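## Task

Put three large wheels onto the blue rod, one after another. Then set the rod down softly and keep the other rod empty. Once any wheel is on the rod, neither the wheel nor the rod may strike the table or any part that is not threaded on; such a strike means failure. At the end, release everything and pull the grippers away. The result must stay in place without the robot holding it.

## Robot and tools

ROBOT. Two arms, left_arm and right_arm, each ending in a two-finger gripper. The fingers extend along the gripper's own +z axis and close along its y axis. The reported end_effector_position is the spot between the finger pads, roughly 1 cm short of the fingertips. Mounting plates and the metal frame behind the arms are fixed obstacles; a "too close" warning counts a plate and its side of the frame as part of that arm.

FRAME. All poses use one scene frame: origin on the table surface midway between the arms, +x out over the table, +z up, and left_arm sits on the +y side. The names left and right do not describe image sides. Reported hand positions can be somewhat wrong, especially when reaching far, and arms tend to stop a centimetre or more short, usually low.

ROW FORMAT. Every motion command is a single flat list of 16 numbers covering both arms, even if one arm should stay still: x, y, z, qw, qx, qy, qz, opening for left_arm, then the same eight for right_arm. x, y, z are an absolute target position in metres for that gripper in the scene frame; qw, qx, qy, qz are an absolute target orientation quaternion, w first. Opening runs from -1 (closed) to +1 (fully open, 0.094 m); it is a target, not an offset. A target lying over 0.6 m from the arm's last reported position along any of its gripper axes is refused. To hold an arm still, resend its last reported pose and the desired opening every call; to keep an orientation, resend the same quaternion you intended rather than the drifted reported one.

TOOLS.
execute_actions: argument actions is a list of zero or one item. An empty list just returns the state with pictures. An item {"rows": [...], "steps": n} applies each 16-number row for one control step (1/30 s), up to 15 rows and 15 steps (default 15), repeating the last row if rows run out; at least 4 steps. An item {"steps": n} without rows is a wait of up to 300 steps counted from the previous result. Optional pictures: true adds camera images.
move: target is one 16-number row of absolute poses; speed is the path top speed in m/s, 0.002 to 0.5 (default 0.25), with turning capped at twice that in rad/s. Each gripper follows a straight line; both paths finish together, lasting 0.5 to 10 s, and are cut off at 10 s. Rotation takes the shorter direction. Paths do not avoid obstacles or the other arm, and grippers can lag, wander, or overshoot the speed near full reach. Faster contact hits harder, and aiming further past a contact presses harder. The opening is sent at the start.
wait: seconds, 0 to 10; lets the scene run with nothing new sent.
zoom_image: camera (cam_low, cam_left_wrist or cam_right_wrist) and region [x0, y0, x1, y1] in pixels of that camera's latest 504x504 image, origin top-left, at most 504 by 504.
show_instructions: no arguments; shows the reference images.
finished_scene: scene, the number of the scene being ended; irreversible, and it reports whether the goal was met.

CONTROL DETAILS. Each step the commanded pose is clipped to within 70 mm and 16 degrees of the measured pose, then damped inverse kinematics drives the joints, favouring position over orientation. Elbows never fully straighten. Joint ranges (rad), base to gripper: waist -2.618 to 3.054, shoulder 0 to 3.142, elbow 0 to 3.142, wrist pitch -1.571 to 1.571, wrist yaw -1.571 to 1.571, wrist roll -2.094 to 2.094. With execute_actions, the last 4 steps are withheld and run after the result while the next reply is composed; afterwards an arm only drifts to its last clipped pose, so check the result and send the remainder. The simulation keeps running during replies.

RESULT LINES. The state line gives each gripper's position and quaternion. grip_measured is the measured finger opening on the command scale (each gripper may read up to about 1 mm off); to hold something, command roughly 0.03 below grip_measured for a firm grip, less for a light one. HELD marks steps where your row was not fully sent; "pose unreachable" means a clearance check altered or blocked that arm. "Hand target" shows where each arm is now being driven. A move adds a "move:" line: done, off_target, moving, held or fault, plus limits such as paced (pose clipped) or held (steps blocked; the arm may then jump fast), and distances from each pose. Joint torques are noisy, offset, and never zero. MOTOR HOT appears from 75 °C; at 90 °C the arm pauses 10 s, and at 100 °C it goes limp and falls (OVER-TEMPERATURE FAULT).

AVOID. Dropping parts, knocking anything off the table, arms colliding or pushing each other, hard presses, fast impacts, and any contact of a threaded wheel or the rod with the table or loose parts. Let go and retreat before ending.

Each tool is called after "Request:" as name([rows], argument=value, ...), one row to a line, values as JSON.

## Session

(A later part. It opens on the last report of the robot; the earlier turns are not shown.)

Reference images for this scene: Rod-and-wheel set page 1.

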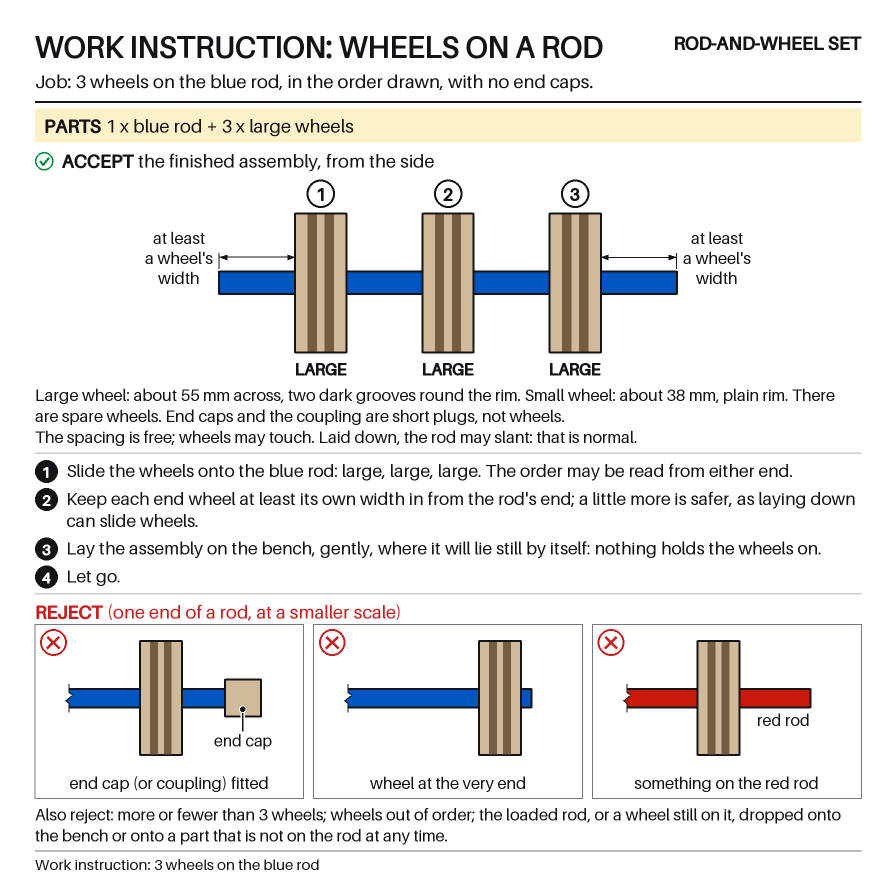

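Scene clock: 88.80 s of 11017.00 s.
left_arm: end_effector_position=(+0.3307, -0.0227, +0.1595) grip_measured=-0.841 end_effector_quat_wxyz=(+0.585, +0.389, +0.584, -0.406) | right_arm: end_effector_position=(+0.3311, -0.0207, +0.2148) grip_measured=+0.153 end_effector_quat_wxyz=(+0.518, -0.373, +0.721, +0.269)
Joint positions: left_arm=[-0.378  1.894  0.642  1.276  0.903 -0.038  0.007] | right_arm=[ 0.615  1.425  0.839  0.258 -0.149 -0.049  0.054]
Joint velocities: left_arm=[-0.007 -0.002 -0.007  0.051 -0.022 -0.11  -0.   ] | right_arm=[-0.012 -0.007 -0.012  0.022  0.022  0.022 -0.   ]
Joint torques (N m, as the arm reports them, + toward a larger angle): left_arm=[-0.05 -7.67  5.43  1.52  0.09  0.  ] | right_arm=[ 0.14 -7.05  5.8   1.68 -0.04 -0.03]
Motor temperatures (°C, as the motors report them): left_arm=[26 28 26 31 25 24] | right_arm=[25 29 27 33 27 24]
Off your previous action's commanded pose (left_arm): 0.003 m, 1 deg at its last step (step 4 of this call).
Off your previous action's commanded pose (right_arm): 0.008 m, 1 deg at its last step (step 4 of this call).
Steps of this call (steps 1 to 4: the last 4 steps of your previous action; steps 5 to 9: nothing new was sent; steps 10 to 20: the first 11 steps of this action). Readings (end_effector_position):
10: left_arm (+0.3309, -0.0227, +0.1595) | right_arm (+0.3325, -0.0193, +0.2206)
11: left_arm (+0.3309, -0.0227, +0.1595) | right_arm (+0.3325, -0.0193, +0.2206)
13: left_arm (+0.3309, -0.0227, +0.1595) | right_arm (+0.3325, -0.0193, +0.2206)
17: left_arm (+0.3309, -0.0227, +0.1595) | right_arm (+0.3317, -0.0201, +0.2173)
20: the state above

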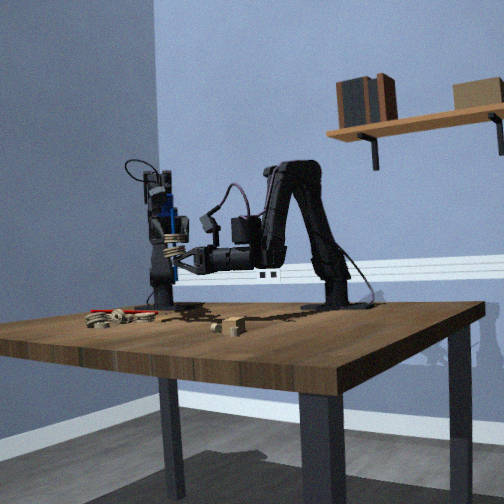

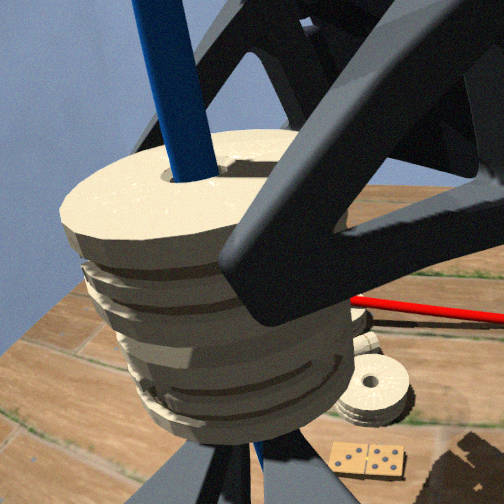

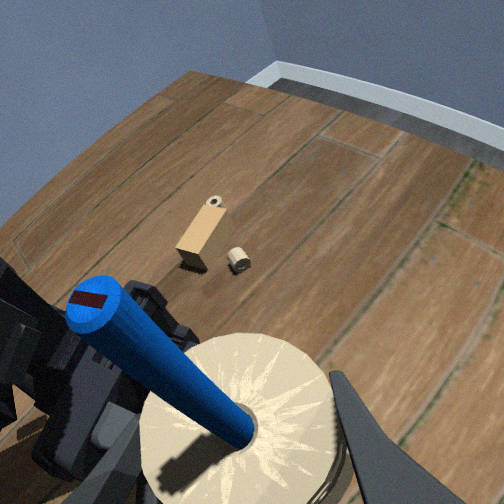

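Request:
execute_actions([
  {"rows": [[0.3292,-0.0234,0.162,0.588,0.3935,0.5775,-0.4072,-0.875,0.3298,-0.0215,0.2083,0.5151,-0.3759,0.7221,0.2681,0.12],[0.3292,-0.0234,0.162,0.588,0.3935,0.5775,-0.4072,-0.875,0.3296,-0.0217,0.2076,0.5151,-0.3759,0.7221,0.2681,0.12],[0.3292,-0.0234,0.162,0.588,0.3935,0.5775,-0.4072,-0.875,0.3295,-0.0219,0.207,0.5151,-0.3759,0.7221,0.2681,0.12],[0.3292,-0.0234,0.162,0.588,0.3935,0.5775,-0.4072,-0.875,0.3295,-0.0219,0.2064,0.5151,-0.3759,0.7221,0.2681,0.12],[0.3292,-0.0234,0.162,0.588,0.3935,0.5775,-0.4072,-0.875,0.3295,-0.0219,0.2058,0.5151,-0.3759,0.7221,0.2681,0.12],[0.3292,-0.0234,0.162,0.588,0.3935,0.5775,-0.4072,-0.875,0.3295,-0.0219,0.2052,0.5151,-0.3759,0.7221,0.2681,0.12],[0.3292,-0.0234,0.162,0.588,0.3935,0.5775,-0.4072,-0.875,0.3295,-0.0219,0.2052,0.5151,-0.3759,0.7221,0.2681,0.12],[0.3292,-0.0234,0.162,0.588,0.3935,0.5775,-0.4072,-0.875,0.3295,-0.0219,0.2052,0.5151,-0.3759,0.7221,0.2681,0.12],[0.3292,-0.0234,0.162,0.588,0.3935,0.5775,-0.4072,-0.875,0.3295,-0.0219,0.2052,0.5151,-0.3759,0.7221,0.2681,0.13],[0.3292,-0.0234,0.162,0.588,0.3935,0.5775,-0.4072,-0.875,0.3295,-0.0219,0.2052,0.5151,-0.3759,0.7221,0.2681,0.14],[0.3292,-0.0234,0.162,0.588,0.3935,0.5775,-0.4072,-0.875,0.3295,-0.0219,0.2052,0.5151,-0.3759,0.7221,0.2681,0.15],[0.3292,-0.0234,0.162,0.588,0.3935,0.5775,-0.4072,-0.875,0.3295,-0.0219,0.2052,0.5151,-0.3759,0.7221,0.2681,0.157],[0.3292,-0.0234,0.162,0.588,0.3935,0.5775,-0.4072,-0.875,0.3295,-0.0219,0.2052,0.5151,-0.3759,0.7221,0.2681,0.164],[0.3292,-0.0234,0.162,0.588,0.3935,0.5775,-0.4072,-0.875,0.3295,-0.0219,0.2052,0.5151,-0.3759,0.7221,0.2681,0.172],[0.3292,-0.0234,0.162,0.588,0.3935,0.5775,-0.4072,-0.875,0.3295,-0.0219,0.2052,0.5151,-0.3759,0.7221,0.2681,0.182]], "steps": 15},
])

Request:
execute_actions([
  {"rows": [[0.3292,-0.0234,0.162,0.588,0.3935,0.5775,-0.4072,-0.875,0.3295,-0.0219,0.2052,0.5151,-0.3759,0.7221,0.2681,0.20],[0.3292,-0.0234,0.162,0.588,0.3935,0.5775,-0.4072,-0.875,0.3295,-0.0219,0.2052,0.5151,-0.3759,0.7221,0.2681,0.24],[0.3292,-0.0234,0.162,0.588,0.3935,0.5775,-0.4072,-0.875,0.3295,-0.0219,0.2052,0.5151,-0.3759,0.7221,0.2681,0.30],[0.3292,-0.0234,0.162,0.588,0.3935,0.5775,-0.4072,-0.875,0.3295,-0.0219,0.2052,0.5151,-0.3759,0.7221,0.2681,0.36]], "steps": 10},
], pictures=true)

Scene clock: 89.87 s of 11017.00 s.
left_arm: end_effector_position=(+0.3302, -0.0230, +0.1595) grip_measured=-0.841 end_effector_quat_wxyz=(+0.584, +0.390, +0.583, -0.407) | right_arm: end_effector_position=(+0.3301, -0.0218, +0.2108) grip_measured=+0.160 end_effector_quat_wxyz=(+0.517, -0.373, +0.723, +0.268)
Joint positions: left_arm=[-0.378  1.894  0.642  1.276  0.906 -0.038  0.007] | right_arm=[ 0.615  1.425  0.826  0.267 -0.149 -0.049  0.054]
Joint velocities: left_arm=[ 0.022 -0.007  0.007  0.007  0.022 -0.051 -0.   ] | right_arm=[ 0.002 -0.007 -0.007 -0.007 -0.095  0.007  0.004]
Joint torques (N m, as the arm reports them, + toward a larger angle): left_arm=[-0.07 -7.62  5.59  1.54  0.05  0.  ] | right_arm=[-0.13 -6.68  5.75  1.73 -0.09 -0.03]
Motor temperatures (°C, as the motors report them): left_arm=[26 28 26 31 25 24] | right_arm=[25 28 27 33 27 24]
Off your previous action's commanded pose (left_arm): 0.003 m, 1 deg at its last step (step 4 of this call).
Off your previous action's commanded pose (right_arm): 0.006 m, 1 deg at its last step (step 4 of this call).
Steps of this call (steps 1 to 4: the last 4 steps of your previous action; steps 5 to 21: nothing new was sent; steps 22 to 32: the first 11 steps of this action). Readings (end_effector_position):
22: left_arm (+0.3307, -0.0228, +0.1595) | right_arm (+0.3311, -0.0208, +0.2146)
23: left_arm (+0.3307, -0.0228, +0.1595) | right_arm (+0.3311, -0.0208, +0.2146)
25: left_arm (+0.3307, -0.0228, +0.1595) | right_arm (+0.3311, -0.0208, +0.2146)
29: left_arm (+0.3305, -0.0228, +0.1595) | right_arm (+0.3305, -0.0214, +0.2122)
32: the state above

Scene clock: 90.20 s of 11017.00 s.
left_arm: end_effector_position=(+0.3302, -0.0230, +0.1595) grip_measured=-0.841 end_effector_quat_wxyz=(+0.584, +0.390, +0.583, -0.407) | right_arm: end_effector_position=(+0.3303, -0.0216, +0.2116) grip_measured=+0.356 end_effector_quat_wxyz=(+0.518, -0.373, +0.722, +0.268)
Joint positions: left_arm=[-0.378  1.894  0.642  1.276  0.906 -0.038  0.007] | right_arm=[ 0.615  1.425  0.826  0.27  -0.149 -0.049  0.064]
Joint velocities: left_arm=[-0.007 -0.007  0.012  0.051  0.066 -0.007 -0.   ] | right_arm=[-0.012 -0.002 -0.017  0.022  0.051 -0.095  0.003]
Joint torques (N m, as the arm reports them, + toward a larger angle): left_arm=[-0.08 -7.47  5.48  1.49  0.05 -0.01] | right_arm=[-0.22 -6.46  5.92  1.72 -0.12  0.  ]
Motor temperatures (°C, as the motors report them): left_arm=[26 28 26 31 25 24] | right_arm=[25 28 27 33 27 24]
Off your previous action's commanded pose (left_arm): 0.003 m, 1 deg at its last step (step 4 of this call).
Off your previous action's commanded pose (right_arm): 0.006 m, 0 deg at its last step (step 4 of this call).
Steps of this call (steps 1 to 4: the last 4 steps of your previous action; steps 5 to 10: the first 6 steps of this action). Readings (end_effector_position):
5: left_arm (+0.3302, -0.0230, +0.1595) | right_arm (+0.3301, -0.0218, +0.2108)
6: left_arm (+0.3302, -0.0230, +0.1595) | right_arm (+0.3301, -0.0218, +0.2109)
8: left_arm (+0.3302, -0.0230, +0.1595) | right_arm (+0.3302, -0.0217, +0.2113)
10: the state above

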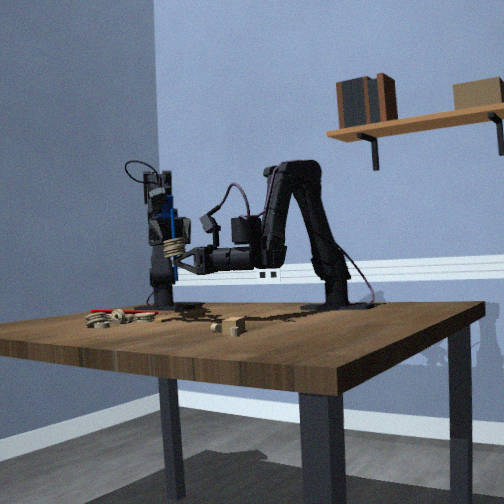

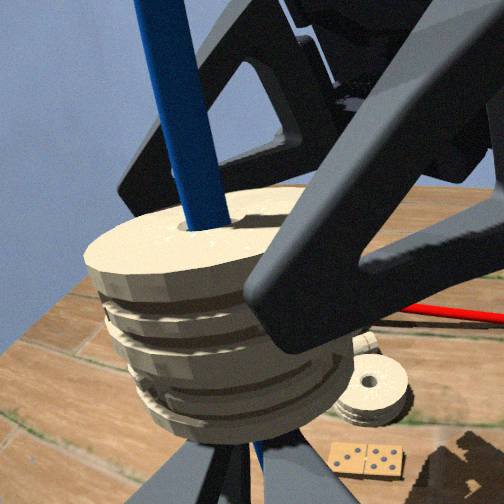

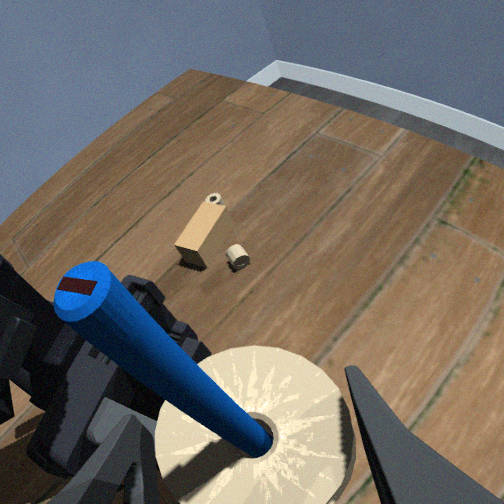

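Request:
move(target=[0.3292,-0.0234,0.162,0.588,0.3935,0.5775,-0.4072,-0.875,0.275,-0.100,0.225,0.5151,-0.3759,0.7221,0.2681,0.42], speed=0.2)

Request:
move(target=[0.3292,-0.0234,0.162,0.588,0.3935,0.5775,-0.4072,-0.875,0.316,-0.158,0.075,0.3710,0.1291,0.9182,-0.0521,0.42], speed=0.35)

Scene clock: 92.87 s of 11017.00 s.
left_arm: end_effector_position=(+0.3302, -0.0230, +0.1594) grip_measured=-0.841 end_effector_quat_wxyz=(+0.584, +0.390, +0.583, -0.407) | right_arm: end_effector_position=(+0.2790, -0.0946, +0.2332) grip_measured=+0.418 end_effector_quat_wxyz=(+0.522, -0.372, +0.718, +0.272)
Joint positions: left_arm=[-0.378  1.894  0.642  1.275  0.906 -0.038  0.007] | right_arm=[ 0.539  1.008  0.642  0.045 -0.223 -0.071  0.067]
Joint velocities: left_arm=[ 0.002 -0.007 -0.002 -0.11   0.051 -0.022 -0.   ] | right_arm=[-0.002 -0.012 -0.012 -0.066 -0.066 -0.081  0.002]
Joint torques (N m, as the arm reports them, + toward a larger angle): left_arm=[-0.05 -7.64  5.42  1.55  0.05  0.  ] | right_arm=[-0.89 -4.63  5.75  1.38 -0.16 -0.07]
Motor temperatures (°C, as the motors report them): left_arm=[26 28 26 31 25 24] | right_arm=[25 28 27 33 27 24]
Hand target (left_arm): +0.329, -0.023, +0.162; +0.588, +0.394, +0.578, -0.407
Hand target (right_arm): +0.276, -0.100, +0.226; +0.515, -0.375, +0.722, +0.269
Off your previous action's commanded pose (left_arm): 0.003 m, 1 deg at its last step (step 4 of this call).
Off your previous action's commanded pose (right_arm): 0.007 m, 1 deg at its last step (step 4 of this call).
Off the commanded pose (left_arm): 0.003 m, 1 deg.
Off the commanded pose (right_arm): 0.011 m, 1 deg.
Kept back: nothing.
move: off_target (right_arm)

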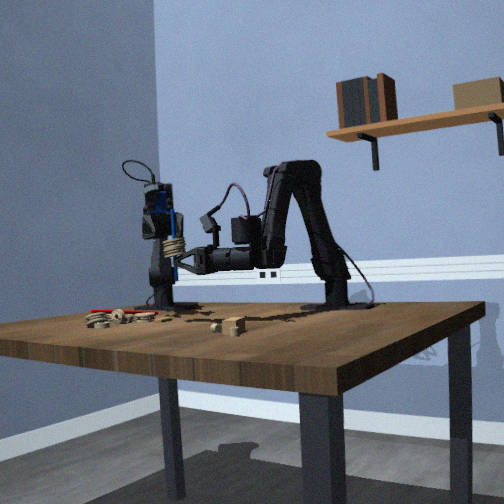

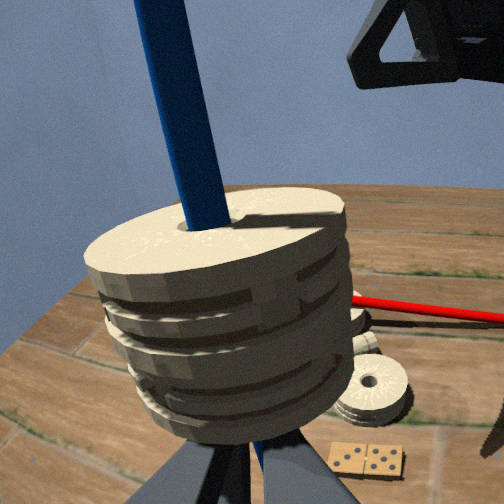

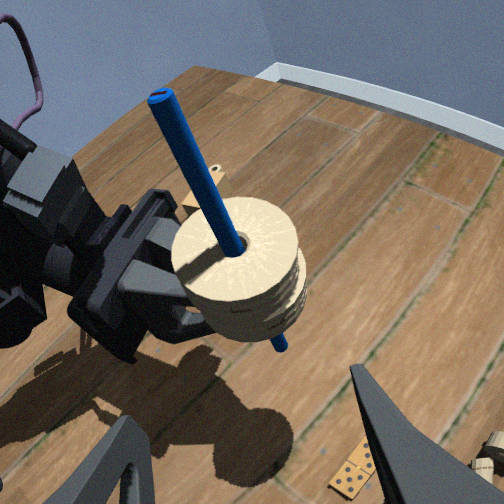

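Scene clock: 95.47 s of 11017.00 s.
left_arm: end_effector_position=(+0.3302, -0.0230, +0.1594) grip_measured=-0.841 end_effector_quat_wxyz=(+0.584, +0.390, +0.584, -0.407) | right_arm: end_effector_position=(+0.3094, -0.1556, +0.0693) grip_measured=+0.418 end_effector_quat_wxyz=(+0.357, +0.125, +0.925, -0.039)
Joint positions: left_arm=[-0.378  1.894  0.642  1.275  0.906 -0.038  0.007] | right_arm=[ 0.794  1.643  0.937 -0.565  0.681  1.139  0.067]
Joint velocities: left_arm=[-0.017  0.002  0.012 -0.066 -0.11   0.051 -0.001] | right_arm=[-0.012 -0.002  0.012  0.022 -0.007  0.095 -0.   ]
Joint torques (N m, as the arm reports them, + toward a larger angle): left_arm=[-0.05 -7.65  5.41  1.56  0.05 -0.01] | right_arm=[-0.71 -6.75  7.38  0.27  0.61  0.08]
Motor temperatures (°C, as the motors report them): left_arm=[26 28 26 31 25 24] | right_arm=[25 28 27 33 27 24]
Hand target (left_arm): +0.329, -0.023, +0.162; +0.588, +0.394, +0.578, -0.407
Hand target (right_arm): +0.315, -0.160, +0.073; +0.364, +0.132, +0.920, -0.053
Off the commanded pose (left_arm): 0.003 m, 1 deg.
Off the commanded pose (right_arm): 0.009 m, 2 deg.
Kept back: nothing.
move: done

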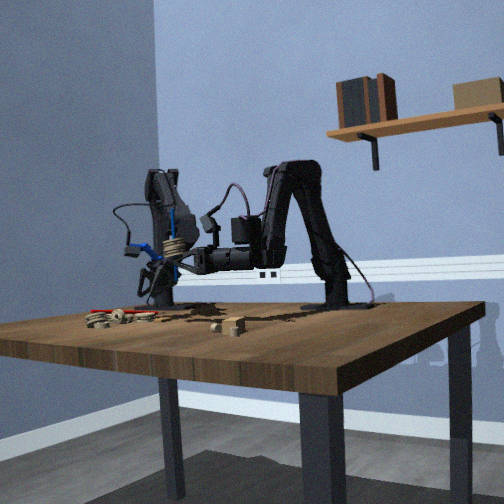

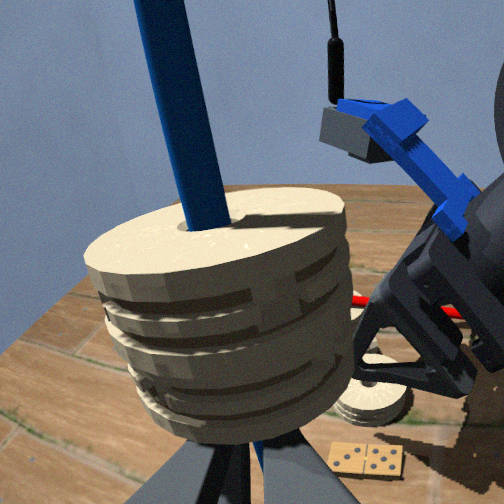

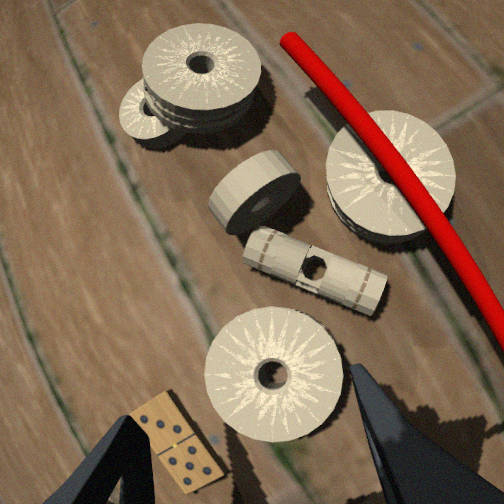

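Request:
move(target=[0.3292,-0.0234,0.162,0.588,0.3935,0.5775,-0.4072,-0.875,0.321,-0.162,0.036,0.3677,0.1769,0.9101,-0.0715,0.36], speed=0.1)

Scene clock: 97.37 s of 11017.00 s.
left_arm: end_effector_position=(+0.3302, -0.0230, +0.1593) grip_measured=-0.841 end_effector_quat_wxyz=(+0.584, +0.390, +0.584, -0.407) | right_arm: end_effector_position=(+0.3125, -0.1616, +0.0320) grip_measured=+0.362 end_effector_quat_wxyz=(+0.353, +0.168, +0.918, -0.069)
Joint positions: left_arm=[-0.378  1.894  0.642  1.275  0.906 -0.038  0.007] | right_arm=[ 0.789  1.783  0.937 -0.526  0.713  1.26   0.064]
Joint velocities: left_arm=[ 0.002  0.007 -0.002 -0.022  0.022 -0.022  0.001] | right_arm=[-0.012 -0.007 -0.017  0.022  0.037 -0.037  0.   ]
Joint torques (N m, as the arm reports them, + toward a larger angle): left_arm=[-0.04 -7.66  5.42  1.56  0.05  0.  ] | right_arm=[-0.74 -7.93  6.11  0.46  0.65  0.08]
Motor temperatures (°C, as the motors report them): left_arm=[26 28 26 31 25 24] | right_arm=[25 28 27 32 27 24]
Hand target (left_arm): +0.329, -0.023, +0.162; +0.588, +0.394, +0.578, -0.407
Hand target (right_arm): +0.320, -0.163, +0.036; +0.367, +0.178, +0.910, -0.072
Off the commanded pose (left_arm): 0.003 m, 1 deg.
Off the commanded pose (right_arm): 0.009 m, 2 deg.
Kept back: nothing.
move: done

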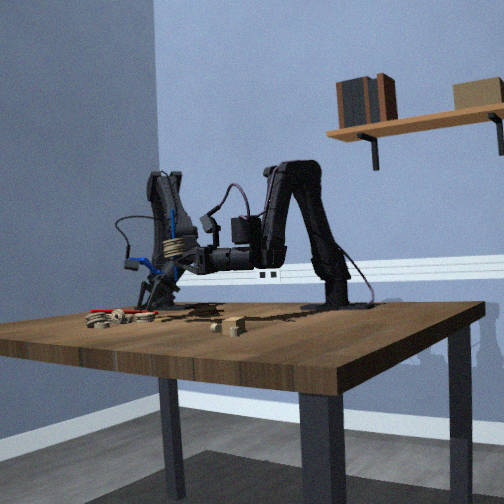

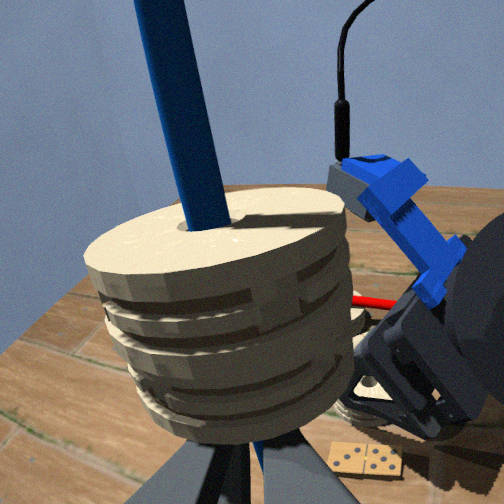

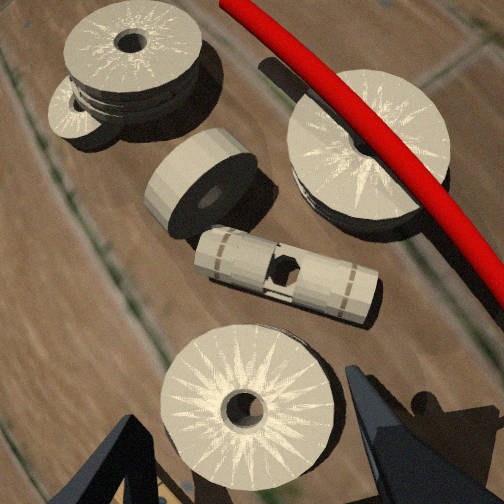

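Request:
move(target=[0.3292,-0.0234,0.162,0.588,0.3935,0.5775,-0.4072,-0.875,0.326,-0.1605,0.030,0.3677,0.1769,0.9101,-0.0715,0.36], speed=0.04)

Scene clock: 98.47 s of 11017.00 s.
left_arm: end_effector_position=(+0.3302, -0.0230, +0.1593) grip_measured=-0.841 end_effector_quat_wxyz=(+0.584, +0.390, +0.584, -0.407) | right_arm: end_effector_position=(+0.3167, -0.1613, +0.0254) grip_measured=+0.362 end_effector_quat_wxyz=(+0.353, +0.173, +0.917, -0.068)
Joint positions: left_arm=[-0.378  1.894  0.642  1.275  0.906 -0.038  0.007] | right_arm=[ 0.779  1.809  0.937 -0.495  0.712  1.26   0.064]
Joint velocities: left_arm=[-0.017 -0.017 -0.002 -0.051 -0.007 -0.037  0.001] | right_arm=[ 0.012 -0.012 -0.022  0.051 -0.11   0.007  0.001]
Joint torques (N m, as the arm reports them, + toward a larger angle): left_arm=[-0.03 -7.65  5.42  1.56  0.06  0.  ] | right_arm=[-0.82 -8.21  6.48  0.45  0.66 -0.01]
Motor temperatures (°C, as the motors report them): left_arm=[26 28 26 31 25 24] | right_arm=[25 28 27 32 27 24]
Hand target (left_arm): +0.329, -0.023, +0.162; +0.588, +0.394, +0.578, -0.407
Hand target (right_arm): +0.326, -0.161, +0.030; +0.367, +0.177, +0.910, -0.071
Off the commanded pose (left_arm): 0.003 m, 1 deg.
Off the commanded pose (right_arm): 0.010 m, 2 deg.
Kept back: nothing.
move: done

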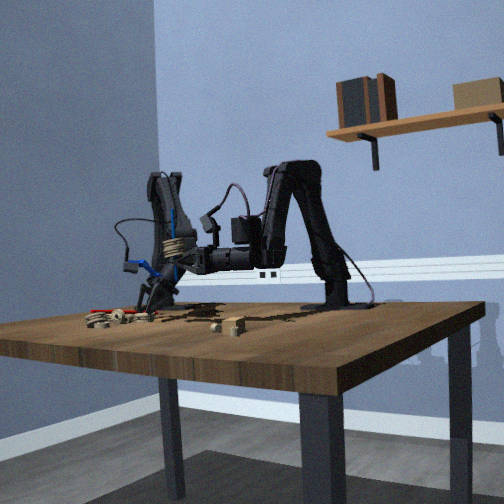

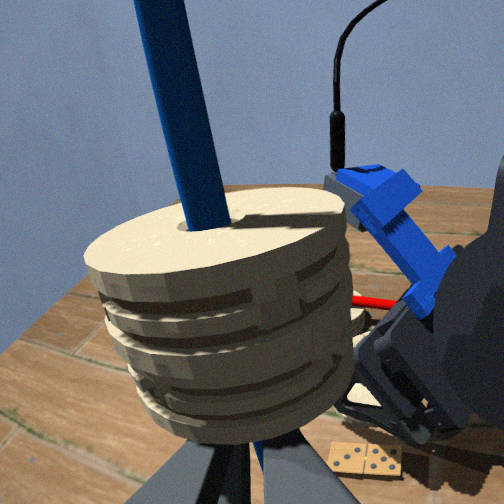

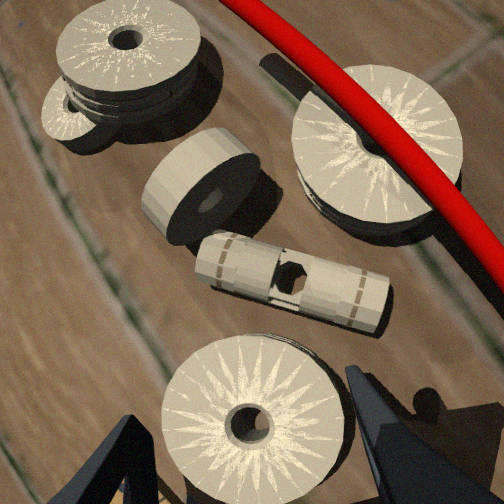

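Request:
move(target=[0.3292,-0.0234,0.162,0.588,0.3935,0.5775,-0.4072,-0.875,0.3262,-0.1612,0.0175,0.3677,0.1769,0.9101,-0.0715,0.34], speed=0.03)

Scene clock: 99.67 s of 11017.00 s.
left_arm: end_effector_position=(+0.3302, -0.0230, +0.1593) grip_measured=-0.841 end_effector_quat_wxyz=(+0.584, +0.390, +0.584, -0.407) | right_arm: end_effector_position=(+0.3210, -0.1551, +0.0186) grip_measured=+0.342 end_effector_quat_wxyz=(+0.357, +0.176, +0.915, -0.059)
Joint positions: left_arm=[-0.378  1.894  0.642  1.275  0.906 -0.038  0.007] | right_arm=[ 0.779  1.838  0.937 -0.444  0.712  1.257  0.063]
Joint velocities: left_arm=[-0.012  0.002 -0.022  0.007 -0.066 -0.037 -0.001] | right_arm=[-0.002  0.007 -0.012 -0.022 -0.007 -0.022  0.001]
Joint torques (N m, as the arm reports them, + toward a larger angle): left_arm=[-0.04 -7.65  5.43  1.56  0.05  0.  ] | right_arm=[-0.99 -8.36  4.87  0.5   0.6  -0.01]
Motor temperatures (°C, as the motors report them): left_arm=[26 28 26 31 25 24] | right_arm=[25 28 27 32 27 24]
Hand target (left_arm): +0.329, -0.023, +0.162; +0.588, +0.394, +0.578, -0.407
Hand target (right_arm): +0.326, -0.161, +0.017; +0.367, +0.177, +0.910, -0.072
Off the commanded pose (left_arm): 0.003 m, 1 deg.
Off the commanded pose (right_arm): 0.008 m, 2 deg.
Kept back: nothing.
move: done

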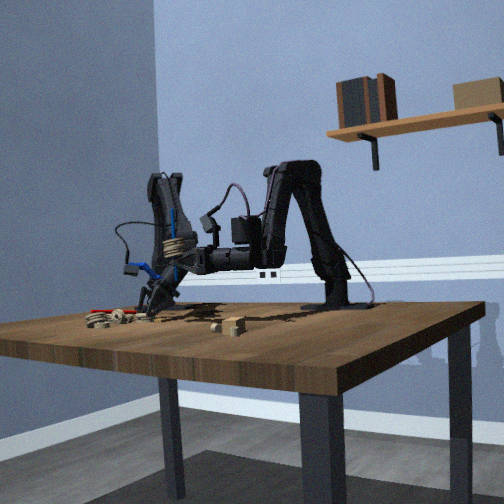

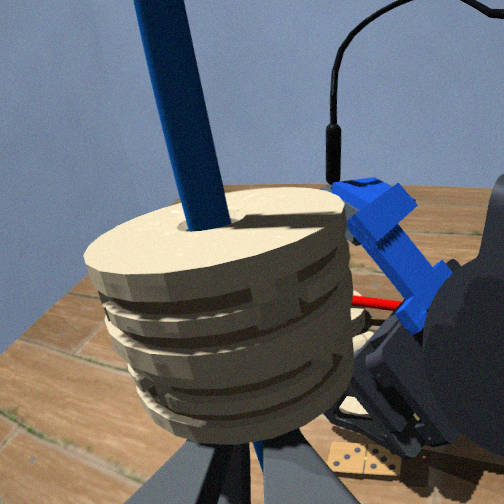

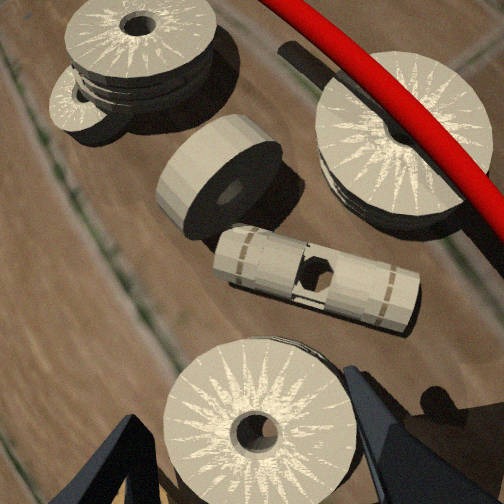

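Request:
execute_actions([
  {"rows": [[0.3292,-0.0234,0.162,0.588,0.3935,0.5775,-0.4072,-0.875,0.3256,-0.1620,0.0168,0.3672,0.1764,0.9103,-0.0727,0.34],[0.3292,-0.0234,0.162,0.588,0.3935,0.5775,-0.4072,-0.875,0.3250,-0.1628,0.0161,0.3666,0.1759,0.9105,-0.0739,0.34],[0.3292,-0.0234,0.162,0.588,0.3935,0.5775,-0.4072,-0.875,0.3245,-0.1636,0.0154,0.3661,0.1754,0.9107,-0.0751,0.34],[0.3292,-0.0234,0.162,0.588,0.3935,0.5775,-0.4072,-0.875,0.3239,-0.1645,0.0146,0.3656,0.175,0.911,-0.0764,0.34],[0.3292,-0.0234,0.162,0.588,0.3935,0.5775,-0.4072,-0.875,0.3233,-0.1653,0.0139,0.3651,0.1745,0.9112,-0.0776,0.34],[0.3292,-0.0234,0.162,0.588,0.3935,0.5775,-0.4072,-0.875,0.3228,-0.1661,0.0132,0.3645,0.174,0.9114,-0.0788,0.34],[0.3292,-0.0234,0.162,0.588,0.3935,0.5775,-0.4072,-0.875,0.3222,-0.1669,0.0125,0.3640,0.1735,0.9116,-0.0800,0.34]], "steps": 15},
], pictures=true)

Scene clock: 100.70 s of 11017.00 s.
left_arm: end_effector_position=(+0.3302, -0.0230, +0.1593) grip_measured=-0.841 end_effector_quat_wxyz=(+0.584, +0.390, +0.584, -0.407) | right_arm: end_effector_position=(+0.3213, -0.1547, +0.0187) grip_measured=+0.342 end_effector_quat_wxyz=(+0.358, +0.176, +0.915, -0.058)
Joint positions: left_arm=[-0.378  1.894  0.642  1.275  0.906 -0.038  0.007] | right_arm=[ 0.779  1.838  0.937 -0.441  0.712  1.257  0.063]
Joint velocities: left_arm=[ 0.017  0.007  0.002 -0.022  0.037 -0.007  0.001] | right_arm=[-0.007 -0.012 -0.002 -0.022 -0.007 -0.007 -0.001]
Joint torques (N m, as the arm reports them, + toward a larger angle): left_arm=[-0.04 -7.66  5.43  1.56  0.05  0.  ] | right_arm=[-1.08 -8.22  3.65  0.47  0.6  -0.02]
Motor temperatures (°C, as the motors report them): left_arm=[26 28 26 31 25 24] | right_arm=[25 28 27 32 27 24]
Steps of this call (steps 1 to 20: nothing new was sent; steps 21 to 31: the first 11 steps of this action). Readings (end_effector_position):
21: left_arm (+0.3302, -0.0230, +0.1593) | right_arm (+0.3213, -0.1547, +0.0187)
22: left_arm (+0.3302, -0.0230, +0.1593) | right_arm (+0.3213, -0.1547, +0.0187)
24: left_arm (+0.3302, -0.0230, +0.1593) | right_arm (+0.3213, -0.1547, +0.0187)
28: left_arm (+0.3302, -0.0230, +0.1593) | right_arm (+0.3213, -0.1547, +0.0187)
31: the state above

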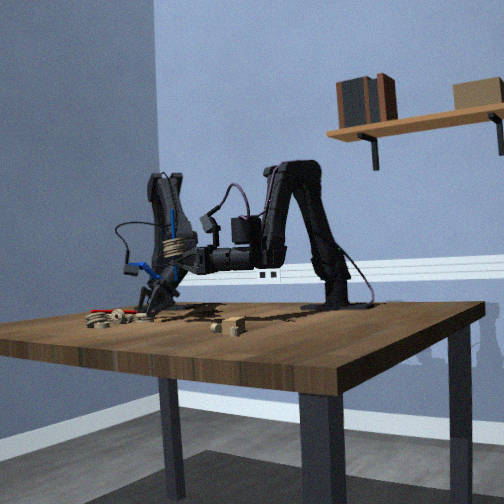

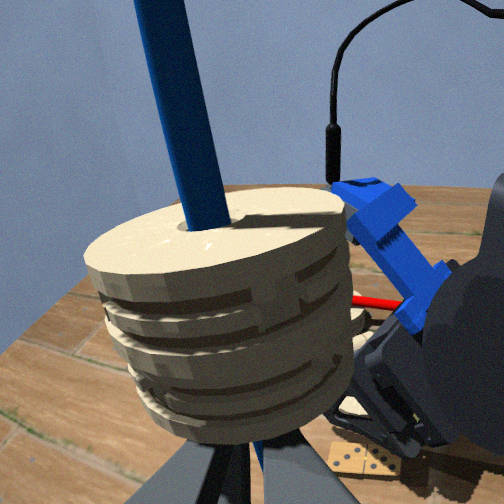

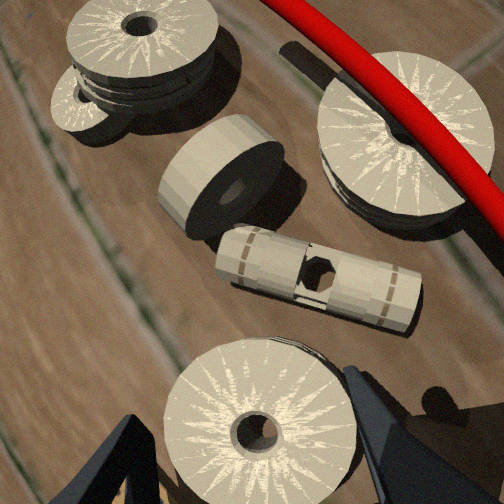

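Request:
execute_actions([
  {"rows": [[0.3292,-0.0234,0.162,0.588,0.3935,0.5775,-0.4072,-0.875,0.3210,-0.1672,0.0119,0.3636,0.1731,0.9118,-0.0810,0.34],[0.3292,-0.0234,0.162,0.588,0.3935,0.5775,-0.4072,-0.875,0.3201,-0.1676,0.0113,0.3631,0.1727,0.912,-0.0820,0.34],[0.3292,-0.0234,0.162,0.588,0.3935,0.5775,-0.4072,-0.875,0.3196,-0.1682,0.0107,0.3627,0.1723,0.9121,-0.0830,0.34],[0.3292,-0.0234,0.162,0.588,0.3935,0.5775,-0.4072,-0.875,0.3191,-0.1689,0.0101,0.3623,0.1719,0.9123,-0.0840,0.34],[0.3292,-0.0234,0.162,0.588,0.3935,0.5775,-0.4072,-0.875,0.3187,-0.1695,0.0096,0.3619,0.1715,0.9125,-0.0850,0.34],[0.3292,-0.0234,0.162,0.588,0.3935,0.5775,-0.4072,-0.875,0.3182,-0.1702,0.009,0.3614,0.1712,0.9126,-0.0859,0.34],[0.3292,-0.0234,0.162,0.588,0.3935,0.5775,-0.4072,-0.875,0.3178,-0.1708,0.0085,0.361,0.1708,0.9128,-0.0868,0.34]], "steps": 15},
], pictures=true)

Scene clock: 101.43 s of 11017.00 s.
left_arm: end_effector_position=(+0.3302, -0.0230, +0.1593) grip_measured=-0.841 end_effector_quat_wxyz=(+0.584, +0.390, +0.584, -0.407) | right_arm: end_effector_position=(+0.3176, -0.1603, +0.0142) grip_measured=+0.342 end_effector_quat_wxyz=(+0.355, +0.173, +0.916, -0.066)
Joint positions: left_arm=[-0.378  1.894  0.642  1.275  0.906 -0.038  0.007] | right_arm=[ 0.779  1.838  0.918 -0.439  0.713  1.257  0.063]
Joint velocities: left_arm=[ 0.007  0.007 -0.007  0.037 -0.066 -0.022 -0.   ] | right_arm=[-0.007 -0.002 -0.002 -0.066 -0.051 -0.051  0.   ]
Joint torques (N m, as the arm reports them, + toward a larger angle): left_arm=[-0.04 -7.65  5.42  1.56  0.05 -0.01] | right_arm=[-0.52 -8.14  3.88  0.43  0.61 -0.03]
Motor temperatures (°C, as the motors report them): left_arm=[26 28 26 31 25 24] | right_arm=[25 28 27 32 27 24]
Off your previous action's commanded pose (left_arm): 0.003 m, 1 deg at its last step (step 4 of this call).
Off your previous action's commanded pose (right_arm): 0.014 m, 3 deg at its last step (step 4 of this call).
Steps of this call (steps 1 to 4: the last 4 steps of your previous action; steps 5 to 11: nothing new was sent; steps 12 to 22: the first 11 steps of this action). Readings (end_effector_position):
12: left_arm (+0.3302, -0.0230, +0.1593) | right_arm (+0.3213, -0.1547, +0.0187)
13: left_arm (+0.3302, -0.0230, +0.1593) | right_arm (+0.3213, -0.1547, +0.0187)
15: left_arm (+0.3302, -0.0230, +0.1593) | right_arm (+0.3213, -0.1549, +0.0186)
19: left_arm (+0.3302, -0.0230, +0.1593) | right_arm (+0.3187, -0.1587, +0.0154)
22: the state above

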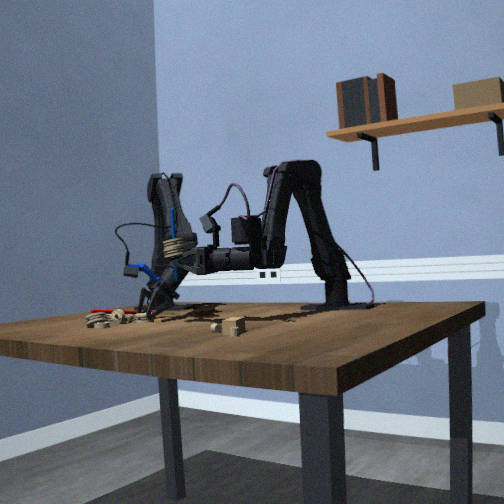

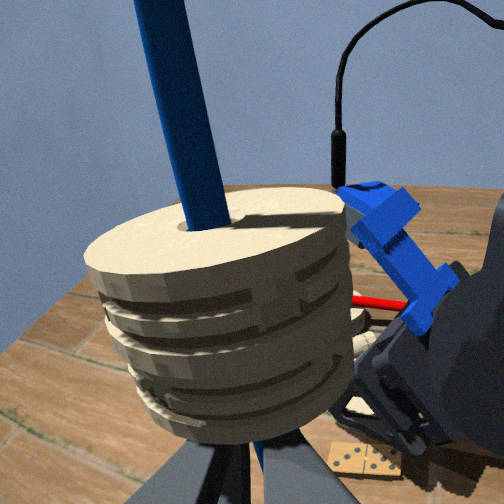

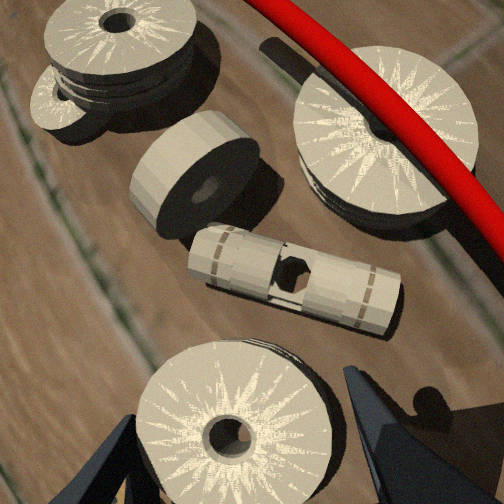

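Request:
execute_actions([
  {"rows": [[0.3292,-0.0234,0.162,0.588,0.3935,0.5775,-0.4072,-0.875,0.318,-0.163,0.0135,0.357,0.173,0.915,-0.070,0.32],[0.3292,-0.0234,0.162,0.588,0.3935,0.5775,-0.4072,-0.875,0.318,-0.163,0.0135,0.357,0.173,0.915,-0.070,0.30],[0.3292,-0.0234,0.162,0.588,0.3935,0.5775,-0.4072,-0.875,0.318,-0.163,0.0135,0.357,0.173,0.915,-0.070,0.28],[0.3292,-0.0234,0.162,0.588,0.3935,0.5775,-0.4072,-0.875,0.318,-0.163,0.0135,0.357,0.173,0.915,-0.070,0.26],[0.3292,-0.0234,0.162,0.588,0.3935,0.5775,-0.4072,-0.875,0.318,-0.163,0.0135,0.357,0.173,0.915,-0.070,0.24],[0.3292,-0.0234,0.162,0.588,0.3935,0.5775,-0.4072,-0.875,0.318,-0.163,0.0135,0.357,0.173,0.915,-0.070,0.22],[0.3292,-0.0234,0.162,0.588,0.3935,0.5775,-0.4072,-0.875,0.318,-0.163,0.0135,0.357,0.173,0.915,-0.070,0.20],[0.3292,-0.0234,0.162,0.588,0.3935,0.5775,-0.4072,-0.875,0.318,-0.163,0.0135,0.357,0.173,0.915,-0.070,0.185],[0.3292,-0.0234,0.162,0.588,0.3935,0.5775,-0.4072,-0.875,0.318,-0.163,0.0135,0.357,0.173,0.915,-0.070,0.172],[0.3292,-0.0234,0.162,0.588,0.3935,0.5775,-0.4072,-0.875,0.318,-0.163,0.0135,0.357,0.173,0.915,-0.070,0.16],[0.3292,-0.0234,0.162,0.588,0.3935,0.5775,-0.4072,-0.875,0.318,-0.163,0.0135,0.357,0.173,0.915,-0.070,0.15],[0.3292,-0.0234,0.162,0.588,0.3935,0.5775,-0.4072,-0.875,0.318,-0.163,0.0135,0.357,0.173,0.915,-0.070,0.14],[0.3292,-0.0234,0.162,0.588,0.3935,0.5775,-0.4072,-0.875,0.318,-0.163,0.0135,0.357,0.173,0.915,-0.070,0.13],[0.3292,-0.0234,0.162,0.588,0.3935,0.5775,-0.4072,-0.875,0.318,-0.163,0.0135,0.357,0.173,0.915,-0.070,0.12]], "steps": 15},
])

Request:
move(target=[0.3292,-0.0234,0.162,0.588,0.3935,0.5775,-0.4072,-0.875,0.312,-0.168,0.075,0.3677,0.1769,0.9101,-0.0715,0.12], speed=0.15)

Scene clock: 102.50 s of 11017.00 s.
left_arm: end_effector_position=(+0.3302, -0.0230, +0.1593) grip_measured=-0.841 end_effector_quat_wxyz=(+0.584, +0.390, +0.584, -0.407) | right_arm: end_effector_position=(+0.3175, -0.1602, +0.0140) grip_measured=+0.166 end_effector_quat_wxyz=(+0.354, +0.173, +0.917, -0.066)
Joint positions: left_arm=[-0.378  1.894  0.642  1.275  0.906 -0.038  0.007] | right_arm=[ 0.779  1.838  0.918 -0.439  0.712  1.257  0.055]
Joint velocities: left_arm=[-0.007  0.002 -0.002 -0.11  -0.095 -0.066 -0.001] | right_arm=[-0.012  0.002  0.007 -0.007 -0.007 -0.007 -0.005]
Joint torques (N m, as the arm reports them, + toward a larger angle): left_arm=[-0.03 -7.64  5.43  1.56  0.05  0.  ] | right_arm=[-0.15 -9.52  4.57  0.44  0.45 -0.02]
Motor temperatures (°C, as the motors report them): left_arm=[26 28 26 31 25 24] | right_arm=[25 28 27 32 27 24]
Off your previous action's commanded pose (left_arm): 0.003 m, 1 deg at its last step (step 4 of this call).
Off your previous action's commanded pose (right_arm): 0.012 m, 3 deg at its last step (step 4 of this call).
Steps of this call (steps 1 to 4: the last 4 steps of your previous action; steps 5 to 21: nothing new was sent; steps 22 to 32: the first 11 steps of this action). Readings (end_effector_position):
22: left_arm (+0.3302, -0.0230, +0.1593) | right_arm (+0.3176, -0.1603, +0.0142)
23: left_arm (+0.3302, -0.0230, +0.1593) | right_arm (+0.3176, -0.1602, +0.0141)
25: left_arm (+0.3302, -0.0230, +0.1593) | right_arm (+0.3176, -0.1602, +0.0141)
29: left_arm (+0.3302, -0.0230, +0.1593) | right_arm (+0.3175, -0.1602, +0.0141)
32: the state above

Scene clock: 103.80 s of 11017.00 s.
left_arm: end_effector_position=(+0.3302, -0.0230, +0.1593) grip_measured=-0.841 end_effector_quat_wxyz=(+0.584, +0.390, +0.584, -0.407) | right_arm: end_effector_position=(+0.3103, -0.1693, +0.0631) grip_measured=+0.152 end_effector_quat_wxyz=(+0.353, +0.177, +0.916, -0.071)
Joint positions: left_arm=[-0.378  1.894  0.642  1.275  0.906 -0.038  0.007] | right_arm=[ 0.783  1.701  0.98  -0.66   0.717  1.276  0.054]
Joint velocities: left_arm=[-0.002 -0.007 -0.007 -0.022 -0.037  0.007 -0.   ] | right_arm=[-0.012  0.017 -0.012 -0.037 -0.022 -0.037 -0.   ]
Joint torques (N m, as the arm reports them, + toward a larger angle): left_arm=[-0.04 -7.65  5.43  1.56  0.05 -0.01] | right_arm=[ 0.83 -9.96  6.81  0.11  0.63  0.07]
Motor temperatures (°C, as the motors report them): left_arm=[26 28 26 31 25 24] | right_arm=[25 28 27 32 27 24]
Hand target (left_arm): +0.329, -0.023, +0.162; +0.588, +0.394, +0.578, -0.407
Hand target (right_arm): +0.313, -0.167, +0.075; +0.368, +0.177, +0.910, -0.071
Off your previous action's commanded pose (left_arm): 0.003 m, 1 deg at its last step (step 4 of this call).
Off your previous action's commanded pose (right_arm): 0.003 m, 1 deg at its last step (step 4 of this call).
Off the commanded pose (left_arm): 0.003 m, 1 deg.
Off the commanded pose (right_arm): 0.012 m, 2 deg.
Kept back: nothing.
move: off_target (right_arm)

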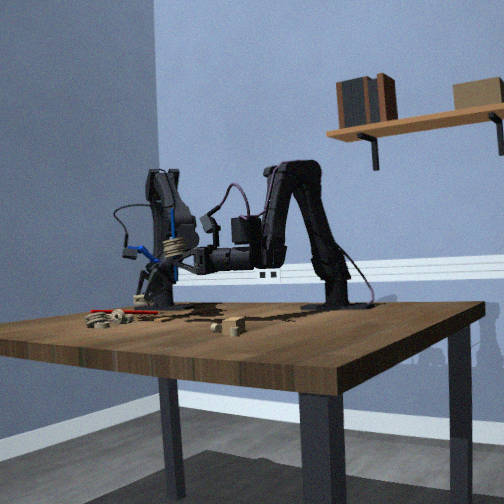

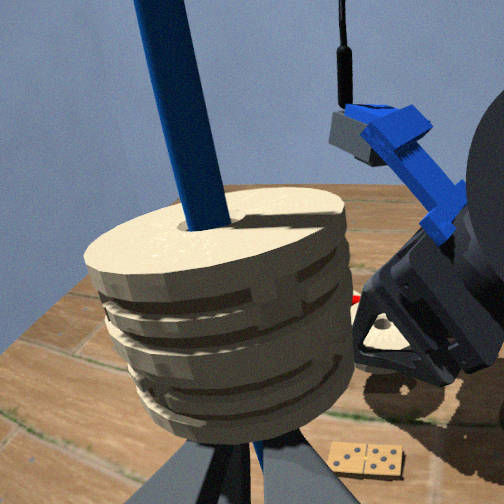

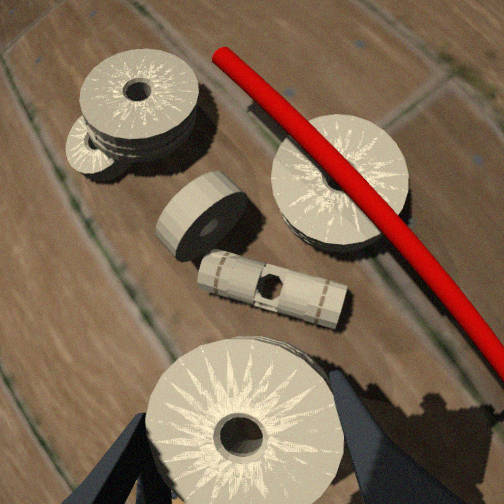

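Request:
move(target=[0.3292,-0.0234,0.162,0.588,0.3935,0.5775,-0.4072,-0.875,0.30,-0.11,0.348,0.3395,-0.4266,0.8195,0.1767,0.12], speed=0.4)

Scene clock: 106.63 s of 11017.00 s.
left_arm: end_effector_position=(+0.3302, -0.0230, +0.1592) grip_measured=-0.841 end_effector_quat_wxyz=(+0.584, +0.390, +0.584, -0.407) | right_arm: end_effector_position=(+0.3013, -0.1059, +0.3443) grip_measured=+0.152 end_effector_quat_wxyz=(+0.342, -0.428, +0.818, +0.175)
Joint positions: left_arm=[-0.378  1.894  0.642  1.274  0.906 -0.038  0.007] | right_arm=[ 0.487  1.451  1.798 -1.148 -0.201 -0.212  0.054]
Joint velocities: left_arm=[-0.017 -0.002 -0.002 -0.037 -0.051 -0.066  0.001] | right_arm=[-0.007  0.002 -0.002 -0.051 -0.037 -0.081 -0.   ]
Joint torques (N m, as the arm reports them, + toward a larger angle): left_arm=[-0.04 -7.66  5.42  1.56  0.05 -0.01] | right_arm=[-0.72 -4.96  7.67  1.1  -0.18 -0.04]
Motor temperatures (°C, as the motors report them): left_arm=[26 28 26 31 25 24] | right_arm=[25 28 27 32 27 24]
Hand target (left_arm): +0.329, -0.023, +0.162; +0.588, +0.394, +0.578, -0.407
Hand target (right_arm): +0.303, -0.107, +0.349; +0.344, -0.429, +0.816, +0.178
Off the commanded pose (left_arm): 0.003 m, 1 deg.
Off the commanded pose (right_arm): 0.006 m, 0 deg.
Kept back: nothing.
move: done

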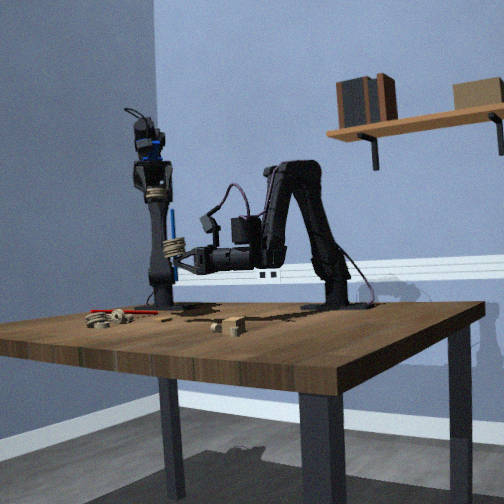

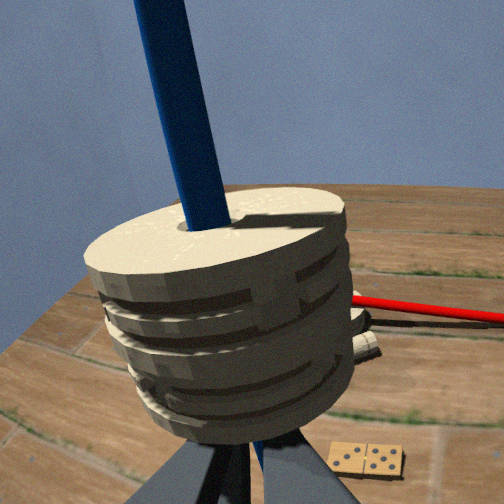

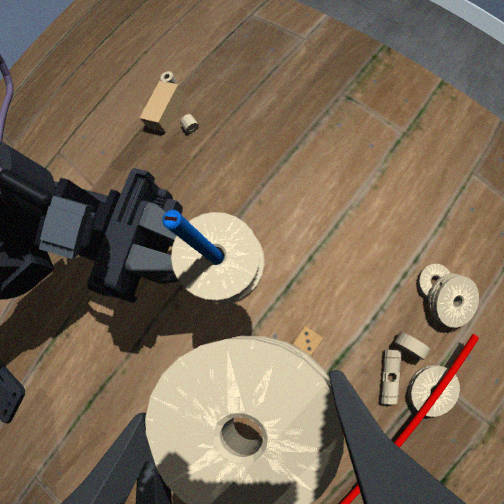

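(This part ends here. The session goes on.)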